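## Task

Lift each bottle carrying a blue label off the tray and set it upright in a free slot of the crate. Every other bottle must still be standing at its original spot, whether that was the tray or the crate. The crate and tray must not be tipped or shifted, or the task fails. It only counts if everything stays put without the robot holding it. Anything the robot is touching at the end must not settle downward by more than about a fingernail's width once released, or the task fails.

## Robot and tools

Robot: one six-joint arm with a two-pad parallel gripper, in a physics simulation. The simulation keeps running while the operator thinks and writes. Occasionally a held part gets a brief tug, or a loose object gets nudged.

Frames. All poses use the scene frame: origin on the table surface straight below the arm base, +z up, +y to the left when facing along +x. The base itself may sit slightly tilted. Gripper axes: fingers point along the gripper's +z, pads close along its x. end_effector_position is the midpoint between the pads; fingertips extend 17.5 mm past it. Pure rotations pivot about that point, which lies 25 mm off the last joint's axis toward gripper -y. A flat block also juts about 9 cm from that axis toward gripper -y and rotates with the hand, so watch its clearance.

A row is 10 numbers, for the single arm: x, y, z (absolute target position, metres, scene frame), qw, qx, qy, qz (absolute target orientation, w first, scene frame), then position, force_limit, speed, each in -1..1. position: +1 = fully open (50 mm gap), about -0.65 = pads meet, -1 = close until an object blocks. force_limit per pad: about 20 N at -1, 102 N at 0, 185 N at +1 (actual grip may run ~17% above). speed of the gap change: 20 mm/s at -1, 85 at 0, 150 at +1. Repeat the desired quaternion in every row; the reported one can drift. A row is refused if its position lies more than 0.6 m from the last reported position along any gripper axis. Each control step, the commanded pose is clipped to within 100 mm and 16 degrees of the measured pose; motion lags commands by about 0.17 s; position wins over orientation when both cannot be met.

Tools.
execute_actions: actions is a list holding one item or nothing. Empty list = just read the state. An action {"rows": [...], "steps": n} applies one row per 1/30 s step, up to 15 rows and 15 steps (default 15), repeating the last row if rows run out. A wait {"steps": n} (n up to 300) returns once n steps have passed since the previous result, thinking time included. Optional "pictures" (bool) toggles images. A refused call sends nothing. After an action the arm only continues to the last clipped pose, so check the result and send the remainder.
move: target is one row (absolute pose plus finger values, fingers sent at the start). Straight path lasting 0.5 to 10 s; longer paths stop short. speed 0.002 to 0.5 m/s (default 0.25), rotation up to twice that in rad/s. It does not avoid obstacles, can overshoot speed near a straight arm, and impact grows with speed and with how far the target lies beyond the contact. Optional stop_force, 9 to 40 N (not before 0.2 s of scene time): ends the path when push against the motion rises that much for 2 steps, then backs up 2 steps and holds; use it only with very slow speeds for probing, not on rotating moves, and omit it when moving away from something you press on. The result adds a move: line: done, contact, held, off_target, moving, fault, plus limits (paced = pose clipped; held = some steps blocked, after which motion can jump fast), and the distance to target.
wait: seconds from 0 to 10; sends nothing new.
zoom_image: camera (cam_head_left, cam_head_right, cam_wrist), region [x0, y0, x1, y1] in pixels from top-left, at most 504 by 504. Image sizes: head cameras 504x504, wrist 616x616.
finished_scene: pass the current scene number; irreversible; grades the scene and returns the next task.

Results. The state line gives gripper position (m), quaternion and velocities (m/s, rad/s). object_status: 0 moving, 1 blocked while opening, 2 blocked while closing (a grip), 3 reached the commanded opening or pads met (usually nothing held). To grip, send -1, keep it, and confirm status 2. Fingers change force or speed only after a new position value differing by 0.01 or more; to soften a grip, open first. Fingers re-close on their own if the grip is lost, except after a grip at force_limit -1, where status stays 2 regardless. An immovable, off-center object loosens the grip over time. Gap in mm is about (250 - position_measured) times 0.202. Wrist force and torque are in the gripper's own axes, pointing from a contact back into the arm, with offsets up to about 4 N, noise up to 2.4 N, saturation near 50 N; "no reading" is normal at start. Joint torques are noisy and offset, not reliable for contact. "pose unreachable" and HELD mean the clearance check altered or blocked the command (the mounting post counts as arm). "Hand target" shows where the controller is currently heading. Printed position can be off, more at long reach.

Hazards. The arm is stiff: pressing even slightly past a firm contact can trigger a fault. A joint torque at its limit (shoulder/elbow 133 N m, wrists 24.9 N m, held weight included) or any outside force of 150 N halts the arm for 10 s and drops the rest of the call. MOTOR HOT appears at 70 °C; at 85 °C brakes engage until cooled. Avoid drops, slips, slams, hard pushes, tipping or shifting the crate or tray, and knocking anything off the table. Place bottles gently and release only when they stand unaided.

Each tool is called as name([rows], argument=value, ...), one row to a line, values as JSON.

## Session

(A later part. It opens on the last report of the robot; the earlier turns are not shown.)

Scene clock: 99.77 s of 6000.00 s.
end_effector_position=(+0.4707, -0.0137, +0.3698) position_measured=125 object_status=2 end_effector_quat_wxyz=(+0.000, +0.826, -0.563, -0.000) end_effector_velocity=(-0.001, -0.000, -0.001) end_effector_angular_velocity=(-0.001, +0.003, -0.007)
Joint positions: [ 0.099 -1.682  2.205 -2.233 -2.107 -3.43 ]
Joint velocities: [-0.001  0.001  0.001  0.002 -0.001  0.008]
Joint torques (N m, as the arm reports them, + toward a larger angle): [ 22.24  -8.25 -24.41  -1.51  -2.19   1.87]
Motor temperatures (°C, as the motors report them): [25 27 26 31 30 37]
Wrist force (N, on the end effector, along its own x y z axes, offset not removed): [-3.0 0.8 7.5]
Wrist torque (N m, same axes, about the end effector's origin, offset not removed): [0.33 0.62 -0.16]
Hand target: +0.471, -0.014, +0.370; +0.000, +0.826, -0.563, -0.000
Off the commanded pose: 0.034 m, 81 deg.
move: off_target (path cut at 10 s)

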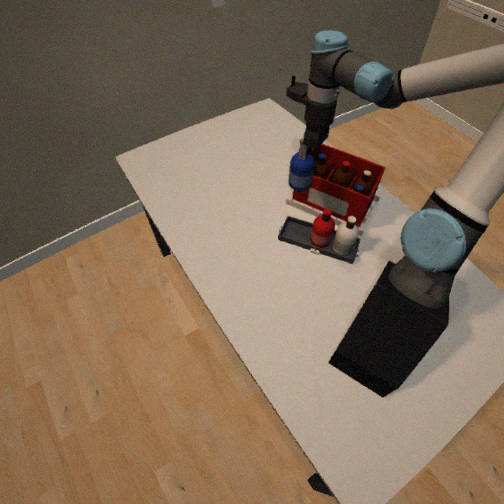

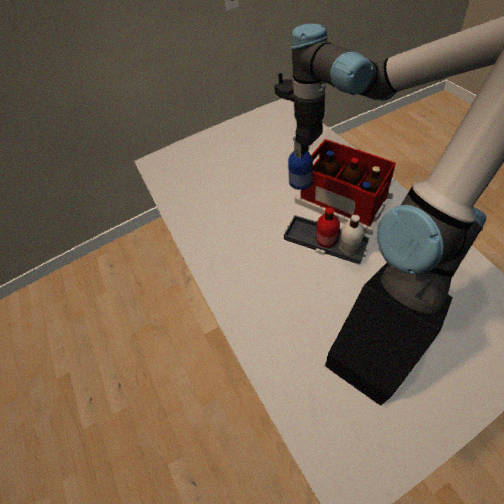

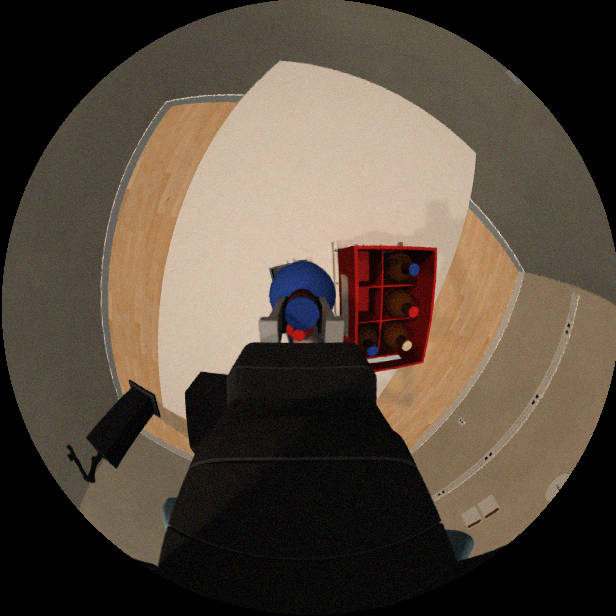

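move(target=[0.537,-0.128,0.37,0,0.826,-0.563,0,-1,-0.5,0], speed=0.08)

zoom_image(camera="cam_wrist", region=[200,180,420,380])

zoom_image(camera="cam_head_left", region=[250,80,430,260])

Scene clock: 111.80 s of 6000.00 s.
end_effector_position=(+0.5373, -0.1277, +0.3699) position_measured=125 object_status=2 end_effector_quat_wxyz=(-0.000, +0.826, -0.563, -0.000) end_effector_velocity=(+0.001, -0.001, +0.001) end_effector_angular_velocity=(-0.000, -0.000, +0.001)
Joint positions: [-0.139 -1.672  2.039 -2.21  -2.057 -3.697]
Joint velocities: [-0.001  0.    -0.003  0.002 -0.    -0.002]
Joint torques (N m, as the arm reports them, + toward a larger angle): [  2.93 -16.   -25.8   -1.58   2.12  -1.43]
Motor temperatures (°C, as the motors report them): [25 27 26 31 30 37]
Wrist force (N, on the end effector, along its own x y z axes, offset not removed): [-1.1 0.3 4.4]
Wrist torque (N m, same axes, about the end effector's origin, offset not removed): [0.12 0.28 0.02]
Hand target: +0.537, -0.128, +0.370; -0.000, +0.826, -0.563, -0.000
Off the commanded pose: 0.000 m, 0 deg.
After step 90, 7.00 s passed at rest.
move: done

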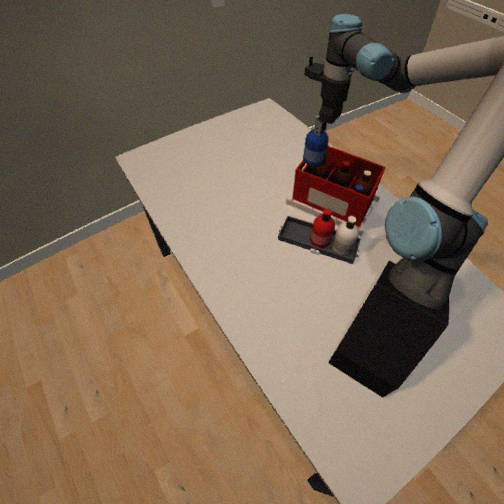

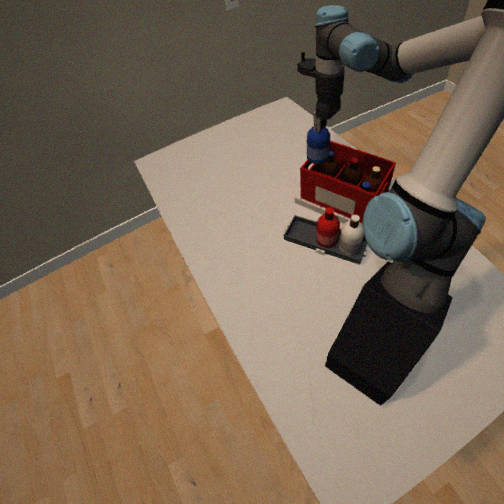

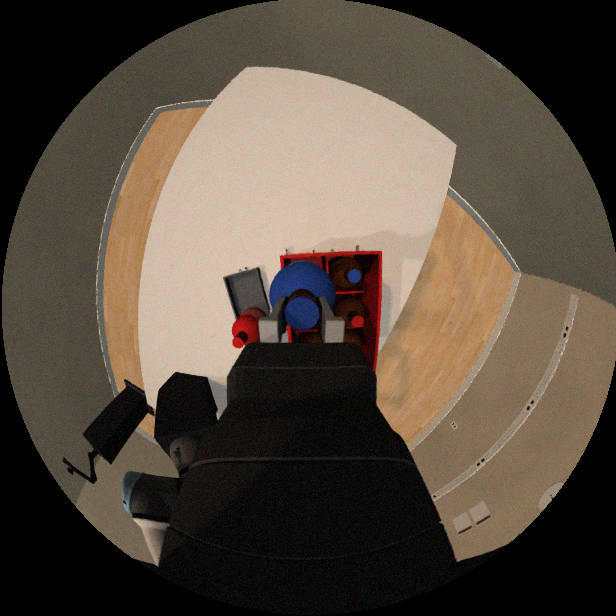

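Region (200, 180, 420, 380) of cam_wrist's 616x616 image, scaled by 2.291, with more detail than that image has; it fills the top 458 rows of this view, and the rest is white.

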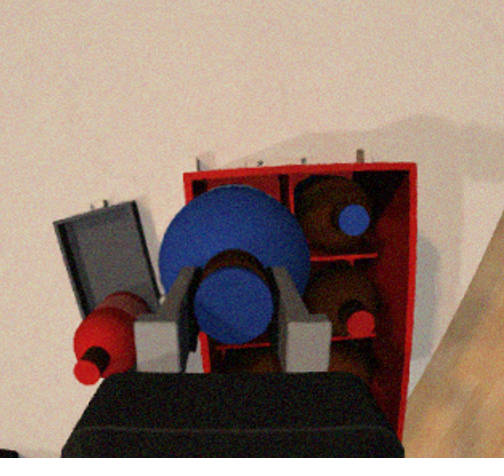

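Region (250, 80, 430, 260) of cam_head_left's 504x504 image, scaled by 2.800, with more detail than that image has.

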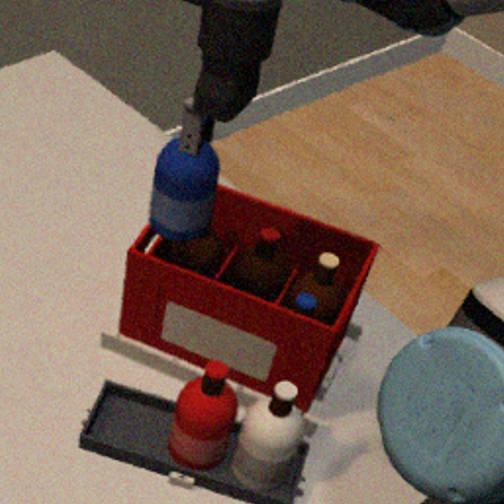

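move(target=[0.539,-0.132,0.30,0,0.826,-0.563,0,-1,-0.5,0], speed=0.03, stop_force=10)

zoom_image(camera="cam_wrist", region=[200,180,420,380])

zoom_image(camera="cam_head_left", region=[250,80,430,260])

Scene clock: 126.90 s of 6000.00 s.
end_effector_position=(+0.5383, -0.1302, +0.3294) position_measured=125 object_status=2 end_effector_quat_wxyz=(-0.000, +0.826, -0.563, -0.000) end_effector_velocity=(+0.001, -0.001, +0.003) end_effector_angular_velocity=(-0.001, -0.003, -0.002)
Joint positions: [-0.188 -1.62   2.091 -2.338 -2.044 -3.75 ]
Joint velocities: [ 0.003 -0.004 -0.004  0.005 -0.001  0.003]
Joint torques (N m, as the arm reports them, + toward a larger angle): [ 25.58 -42.61 -20.55   0.15  -0.98   1.41]
Motor temperatures (°C, as the motors report them): [25 27 26 31 30 37]
Wrist force (N, on the end effector, along its own x y z axes, offset not removed): [1.9 0.7 2.2]
Wrist torque (N m, same axes, about the end effector's origin, offset not removed): [0.23 0.88 -0.03]
Hand target: +0.538, -0.130, +0.330; -0.000, +0.826, -0.563, +0.000
Off the commanded pose: 0.029 m, 0 deg.
After step 90, 10.27 s passed at rest.
move: contact

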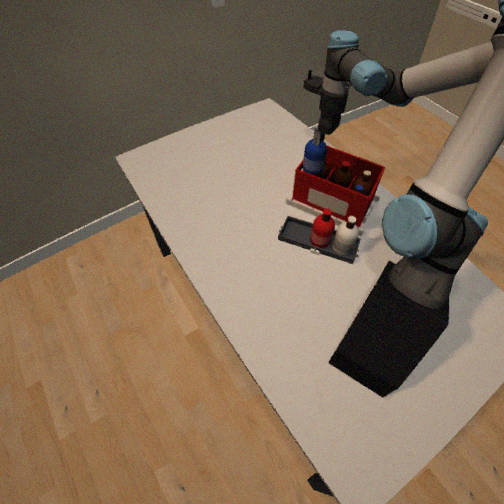

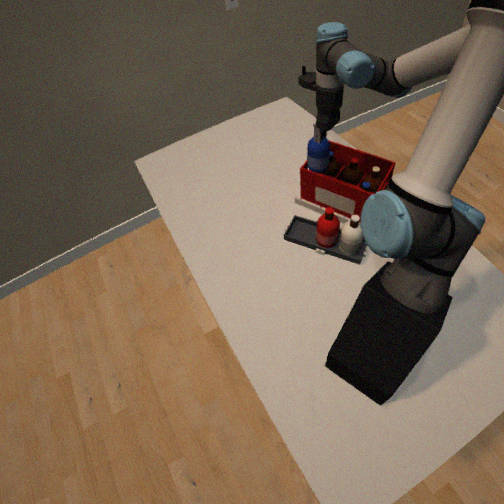

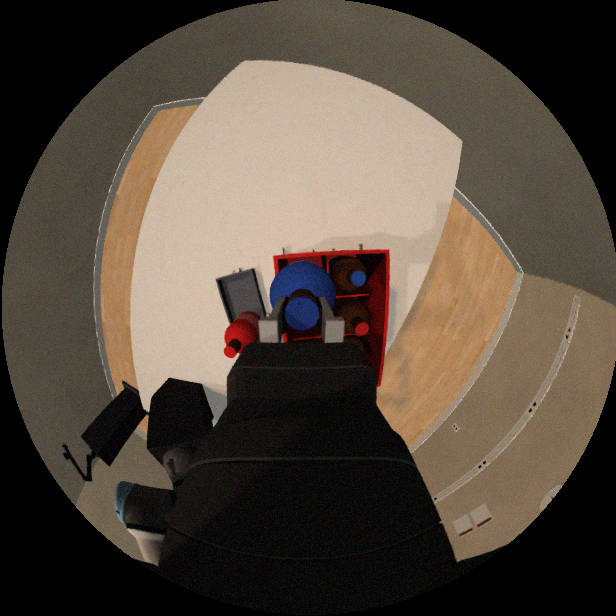

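Region (200, 180, 420, 380) of cam_wrist's 616x616 image, scaled by 2.291, with more detail than that image has; it fills the top 458 rows of this view, and the rest is white.

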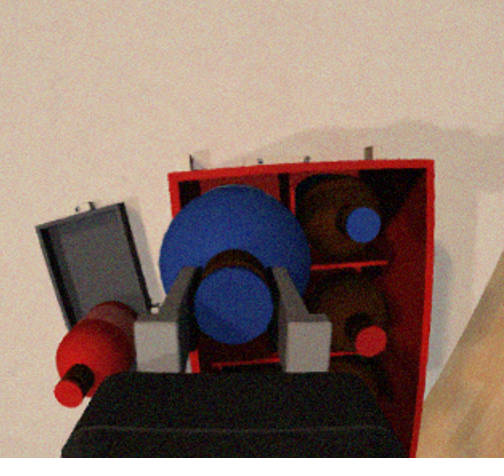

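Region (250, 80, 430, 260) of cam_head_left's 504x504 image, scaled by 2.800, with more detail than that image has.

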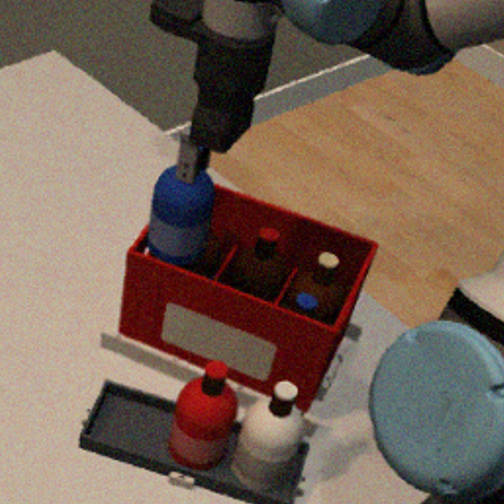

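move(target=[0.537,-0.128,0.29,0,0.826,-0.563,0,-1,-0.5,0], speed=0.012, stop_force=16)

zoom_image(camera="cam_head_left", region=[250,80,430,260])

Scene clock: 141.77 s of 6000.00 s.
end_effector_position=(+0.5370, -0.1280, +0.2901) position_measured=125 object_status=2 end_effector_quat_wxyz=(-0.000, +0.826, -0.563, +0.000) end_effector_velocity=(+0.000, +0.000, -0.001) end_effector_angular_velocity=(-0.001, -0.002, -0.000)
Joint positions: [-0.226 -1.559  2.139 -2.465 -2.033 -3.79 ]
Joint velocities: [ 0.     0.001  0.002 -0.006 -0.    -0.001]
Joint torques (N m, as the arm reports them, + toward a larger angle): [11.14 -7.65  3.81  1.43  8.39 -2.16]
Motor temperatures (°C, as the motors report them): [25 27 26 31 30 37]
Wrist force (N, on the end effector, along its own x y z axes, offset not removed): [22.5 -2.8 2.2]
Wrist torque (N m, same axes, about the end effector's origin, offset not removed): [-0.02 2.30 0.07]
Hand target: +0.537, -0.128, +0.290; -0.000, +0.826, -0.563, +0.000
Off the commanded pose: 0.000 m, 0 deg.
After step 90, 8.33 s passed at rest.
move: done

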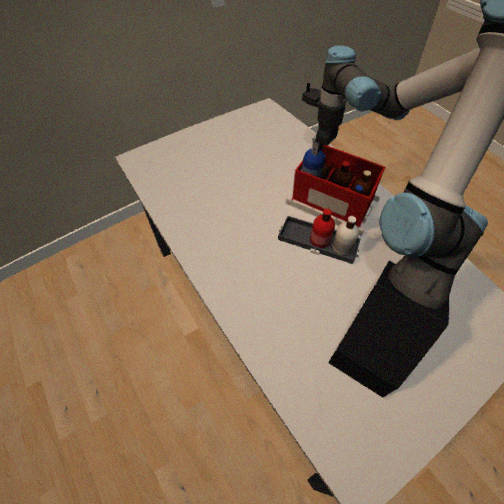

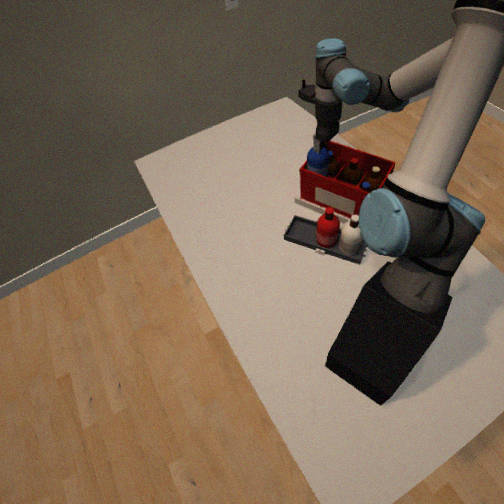

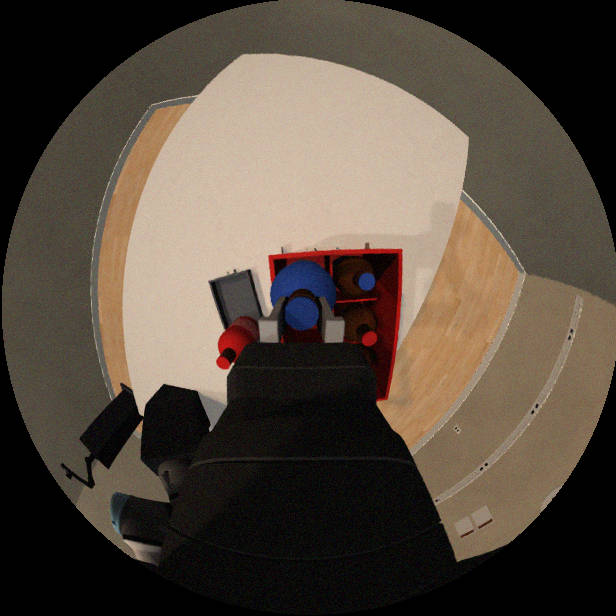

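Region (250, 80, 430, 260) of cam_head_left's 504x504 image, scaled by 2.800, with more detail than that image has.

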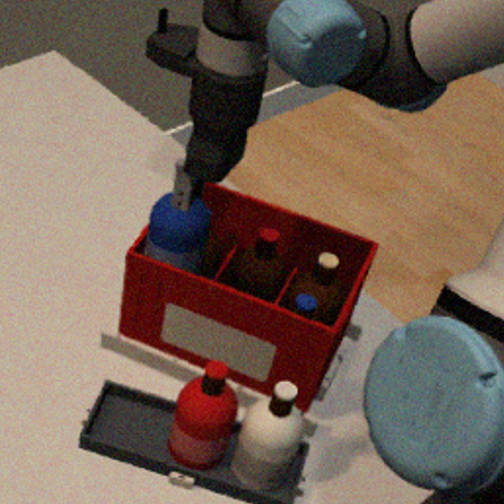

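move(target=[0.540,-0.136,0.285,0,0.826,-0.563,0,-1,-0.5,0], speed=0.01)

move(target=[0.540,-0.136,0.23,0,0.826,-0.563,0,-1,-0.5,0], speed=0.015, stop_force=16)

Scene clock: 158.27 s of 6000.00 s.
end_effector_position=(+0.5400, -0.1359, +0.2850) position_measured=125 object_status=2 end_effector_quat_wxyz=(-0.000, +0.826, -0.563, -0.000) end_effector_velocity=(+0.001, -0.000, -0.000) end_effector_angular_velocity=(-0.000, -0.001, +0.001)
Joint positions: [-0.245 -1.551  2.133 -2.476 -2.027 -3.811]
Joint velocities: [-0.     0.001 -0.001 -0.002 -0.    -0.002]
Joint torques (N m, as the arm reports them, + toward a larger angle): [  4.09 -19.31 -21.54  -5.43   2.06  -1.57]
Motor temperatures (°C, as the motors report them): [25 27 26 31 30 37]
Wrist force (N, on the end effector, along its own x y z axes, offset not removed): [-2.1 0.1 7.4]
Wrist torque (N m, same axes, about the end effector's origin, offset not removed): [-0.17 0.32 -0.05]
Hand target: +0.540, -0.136, +0.285; -0.000, +0.826, -0.563, +0.000
Off the commanded pose: 0.000 m, 0 deg.
After step 90, 12.30 s passed at rest.
move: done

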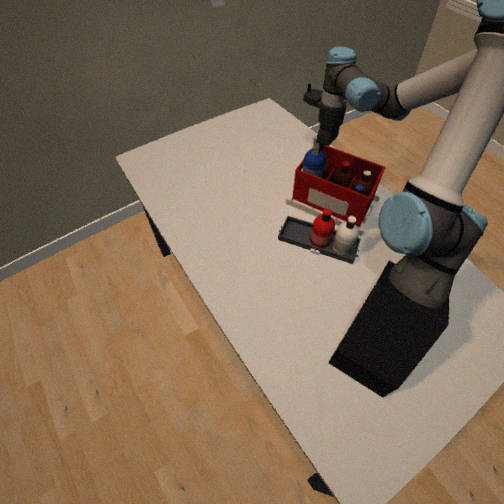

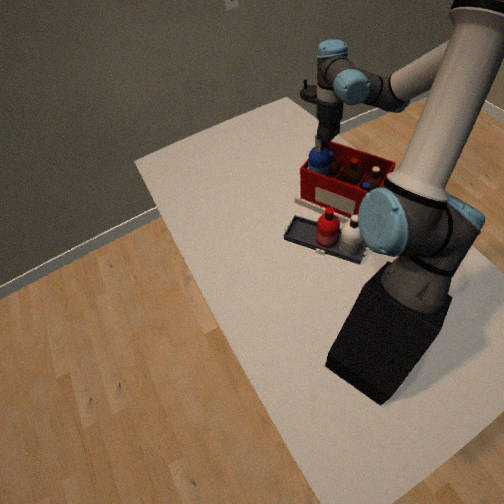

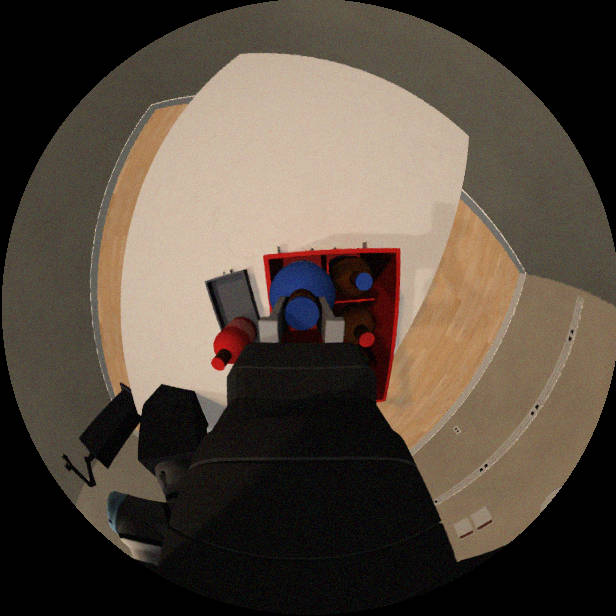

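Scene clock: 162.17 s of 6000.00 s.
end_effector_position=(+0.5400, -0.1360, +0.2301) position_measured=125 object_status=2 end_effector_quat_wxyz=(-0.000, +0.826, -0.563, +0.000) end_effector_velocity=(+0.000, -0.000, -0.001) end_effector_angular_velocity=(-0.000, +0.000, -0.000)
Joint positions: [-0.3   -1.444  2.174 -2.648 -2.009 -3.868]
Joint velocities: [-0.002  0.004 -0.001 -0.004  0.    -0.001]
Joint torques (N m, as the arm reports them, + toward a larger angle): [  5.72 -22.64  -7.2   -5.42   2.22  -1.49]
Motor temperatures (°C, as the motors report them): [25 27 26 31 30 37]
Wrist force (N, on the end effector, along its own x y z axes, offset not removed): [-1.4 2.4 4.9]
Wrist torque (N m, same axes, about the end effector's origin, offset not removed): [0.32 0.34 0.01]
Hand target: +0.540, -0.136, +0.230; -0.000, +0.826, -0.563, +0.000
Off the commanded pose: 0.000 m, 0 deg.
move: done

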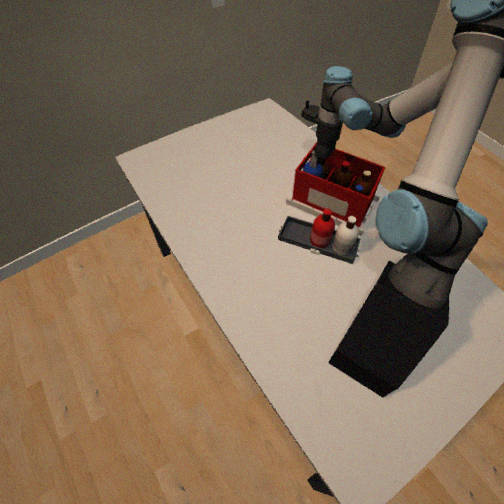

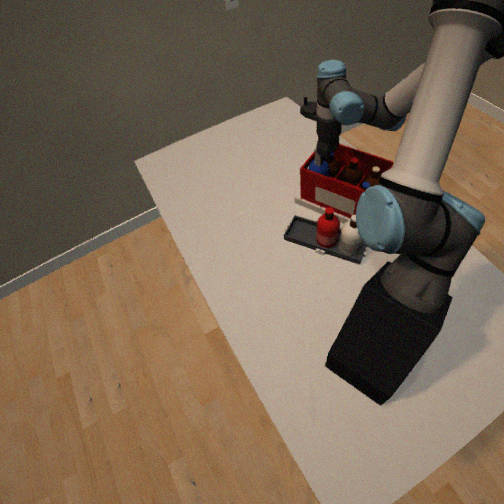

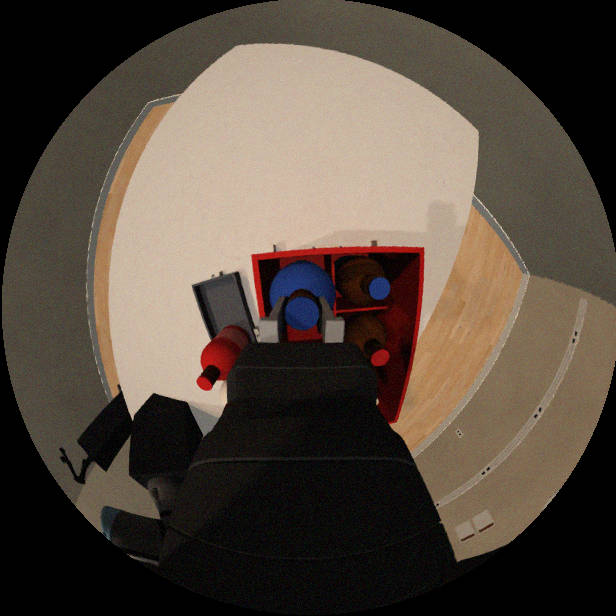

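move(target=[0.540,-0.136,0.165,0,0.826,-0.563,0,-1,-0.5,0], speed=0.012, stop_force=14)

Scene clock: 174.70 s of 6000.00 s.
end_effector_position=(+0.5400, -0.1359, +0.1687) position_measured=125 object_status=2 end_effector_quat_wxyz=(-0.000, +0.826, -0.563, -0.000) end_effector_velocity=(-0.000, +0.001, +0.002) end_effector_angular_velocity=(+0.002, +0.002, -0.000)
Joint positions: [-0.357 -1.305  2.194 -2.832 -1.988 -3.927]
Joint velocities: [ 0.003 -0.006 -0.     0.009  0.     0.004]
Joint torques (N m, as the arm reports them, + toward a larger angle): [ 20.45 -36.73   4.44   2.69  -1.6    1.41]
Motor temperatures (°C, as the motors report them): [25 27 26 31 30 37]
Wrist force (N, on the end effector, along its own x y z axes, offset not removed): [4.2 0.8 -26.3]
Wrist torque (N m, same axes, about the end effector's origin, offset not removed): [0.32 -0.43 -0.12]
Hand target: +0.540, -0.136, +0.169; -0.000, +0.826, -0.563, +0.000
Off the commanded pose: 0.004 m, 0 deg.
After step 90, 4.07 s passed at rest.
move: contact

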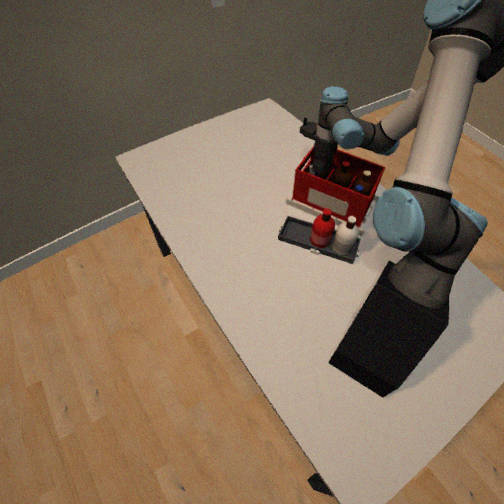

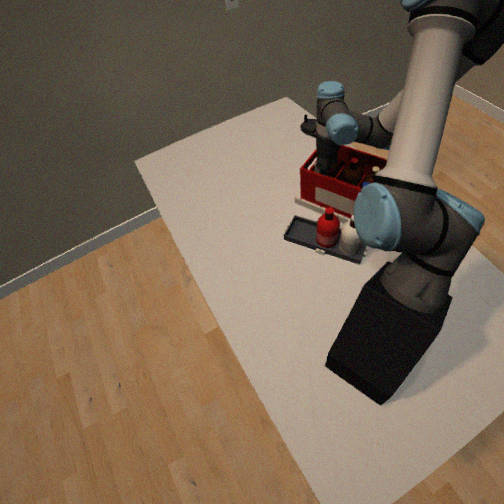

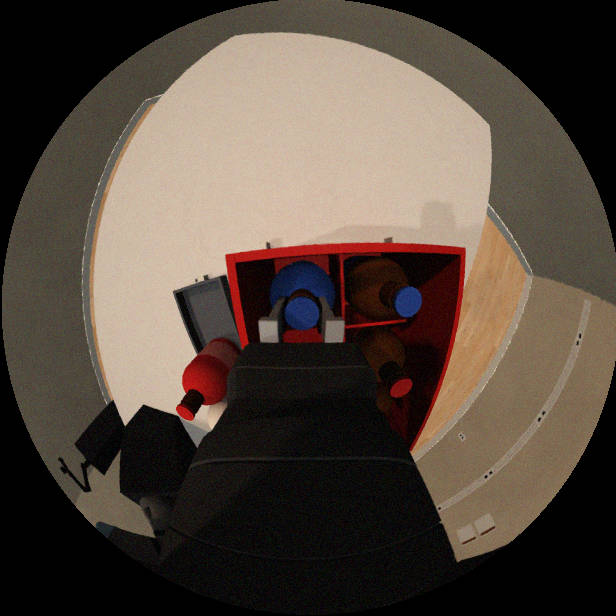

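Seated on the floor; releasing and retreating.

move(target=[0.540,-0.136,0.171,0,0.826,-0.563,0,0.3,0,-0.5], speed=0.01)

move(target=[0.540,-0.136,0.33,0,0.826,-0.563,0,0.3,0,-0.5], speed=0.08)

move(target=[0.50,0.02,0.38,0,0.826,-0.563,0,0.3,0,-0.5])

zoom_image(camera="cam_head_left", region=[250,100,430,280])

Scene clock: 181.27 s of 6000.00 s.
end_effector_position=(+0.5400, -0.1360, +0.1710) position_measured=107 object_status=3 end_effector_quat_wxyz=(+0.000, +0.826, -0.563, +0.000) end_effector_velocity=(+0.001, -0.000, +0.001) end_effector_angular_velocity=(-0.000, -0.001, +0.000)
Joint positions: [-0.355 -1.31   2.193 -2.825 -1.989 -3.925]
Joint velocities: [ 0.001 -0.001 -0.002  0.002 -0.     0.001]
Joint torques (N m, as the arm reports them, + toward a larger angle): [ 26.16 -50.49 -14.56  -0.96  -2.26   1.71]
Motor temperatures (°C, as the motors report them): [25 27 26 31 30 37]
Wrist force (N, on the end effector, along its own x y z axes, offset not removed): [1.9 2.1 2.7]
Wrist torque (N m, same axes, about the end effector's origin, offset not removed): [0.40 -0.22 -0.13]
Hand target: +0.540, -0.136, +0.171; +0.000, +0.826, -0.563, +0.000
Off the commanded pose: 0.000 m, 0 deg.
After step 90, 2.87 s passed at rest.
move: done

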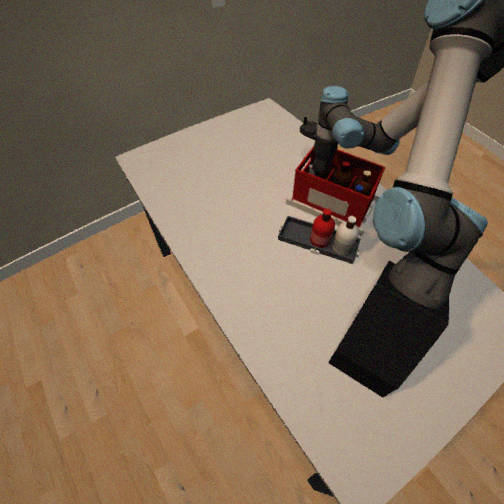

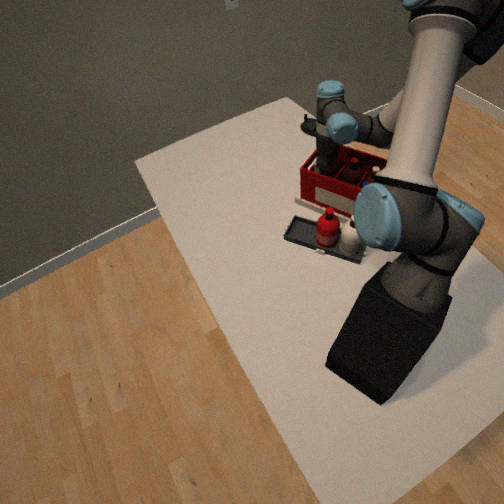

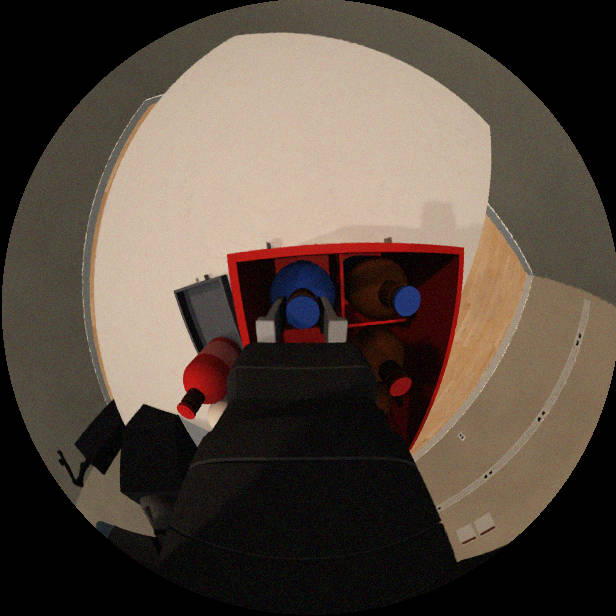

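Scene clock: 183.63 s of 6000.00 s.
end_effector_position=(+0.5400, -0.1361, +0.3298) position_measured=107 object_status=3 end_effector_quat_wxyz=(+0.000, +0.826, -0.563, -0.000) end_effector_velocity=(-0.000, +0.000, +0.001) end_effector_angular_velocity=(+0.001, +0.002, -0.000)
Joint positions: [-0.198 -1.622  2.084 -2.334 -2.042 -3.761]
Joint velocities: [ 0.001 -0.001 -0.002  0.005 -0.     0.002]
Joint torques (N m, as the arm reports them, + toward a larger angle): [ 22.93 -43.41 -22.25  -0.93  -2.28   1.62]
Motor temperatures (°C, as the motors report them): [25 27 26 31 30 37]
Wrist force (N, on the end effector, along its own x y z axes, offset not removed): [2.5 -0.1 1.5]
Wrist torque (N m, same axes, about the end effector's origin, offset not removed): [0.14 -0.42 -0.07]
Hand target: +0.540, -0.136, +0.330; +0.000, +0.826, -0.563, -0.000
Off the commanded pose: 0.000 m, 0 deg.
move: done

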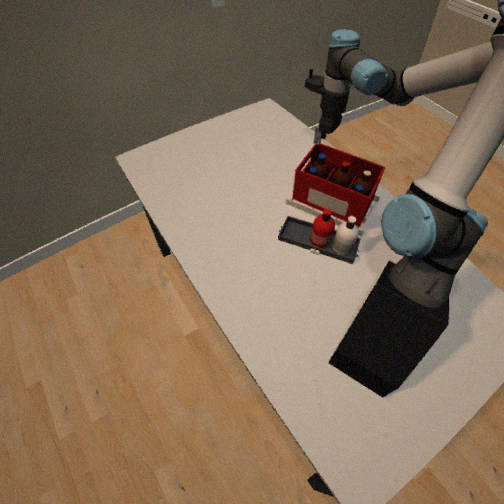

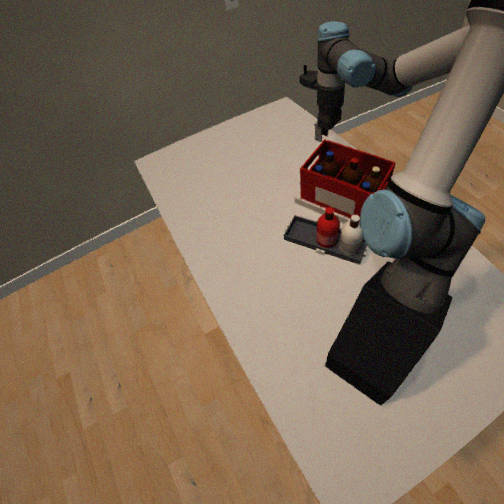

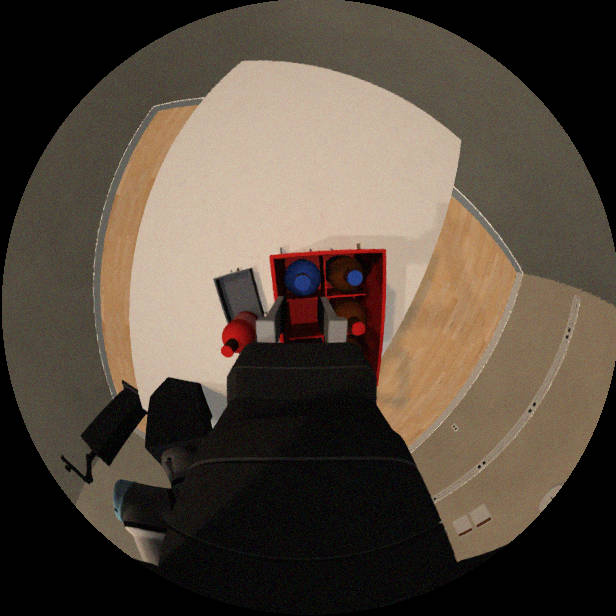

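Scene clock: 184.83 s of 6000.00 s.
end_effector_position=(+0.4995, +0.0196, +0.3800) position_measured=107 object_status=3 end_effector_quat_wxyz=(+0.001, +0.826, -0.563, +0.000) end_effector_velocity=(-0.001, +0.001, +0.000) end_effector_angular_velocity=(-0.001, +0.000, -0.002)
Joint positions: [ 0.173 -1.579  2.105 -2.191 -2.117 -3.343]
Joint velocities: [ 0.002  0.    -0.     0.002 -0.001  0.005]
Joint torques (N m, as the arm reports them, + toward a larger angle): [ 22.22  -8.78 -23.06  -0.86  -2.24   1.58]
Motor temperatures (°C, as the motors report them): [25 27 26 31 30 37]
Wrist force (N, on the end effector, along its own x y z axes, offset not removed): [1.4 0.5 3.4]
Wrist torque (N m, same axes, about the end effector's origin, offset not removed): [0.14 -0.35 -0.03]
Hand target: +0.500, +0.020, +0.380; +0.001, +0.826, -0.563, +0.000
Off the commanded pose: 0.001 m, 0 deg.
move: done

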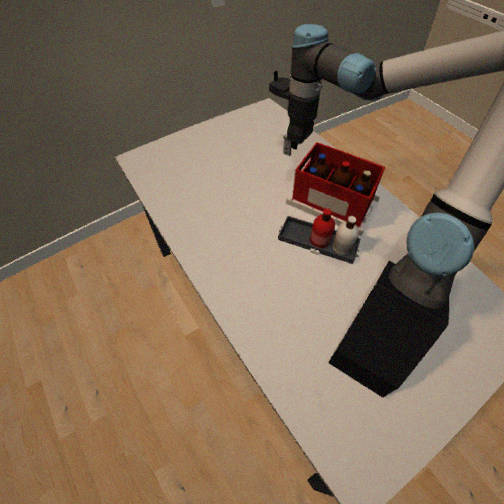

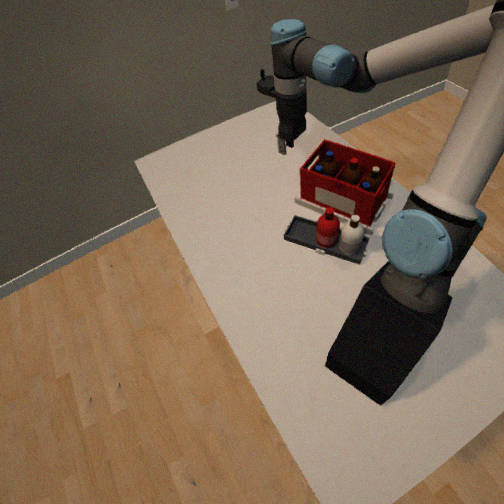

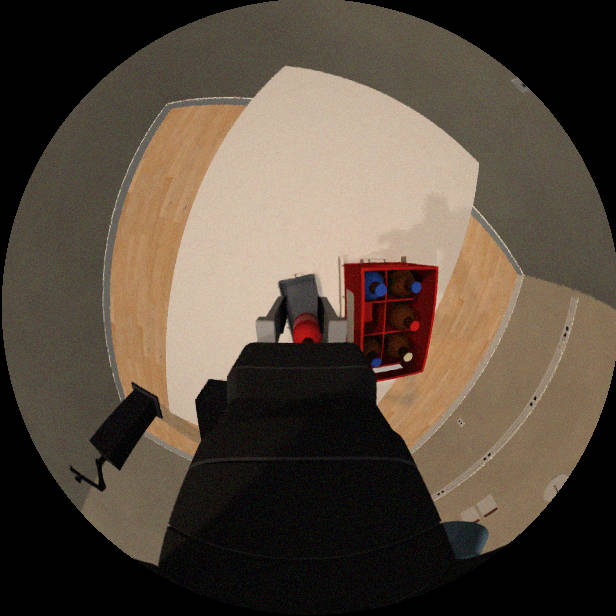

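Region (250, 100, 430, 280) of cam_head_left's 504x504 image, scaled by 2.800, with more detail than that image has.

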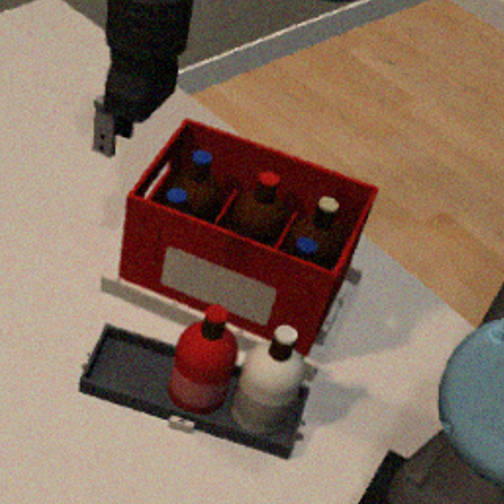

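finished_scene(scene=1)

The scene is finished: the task was done.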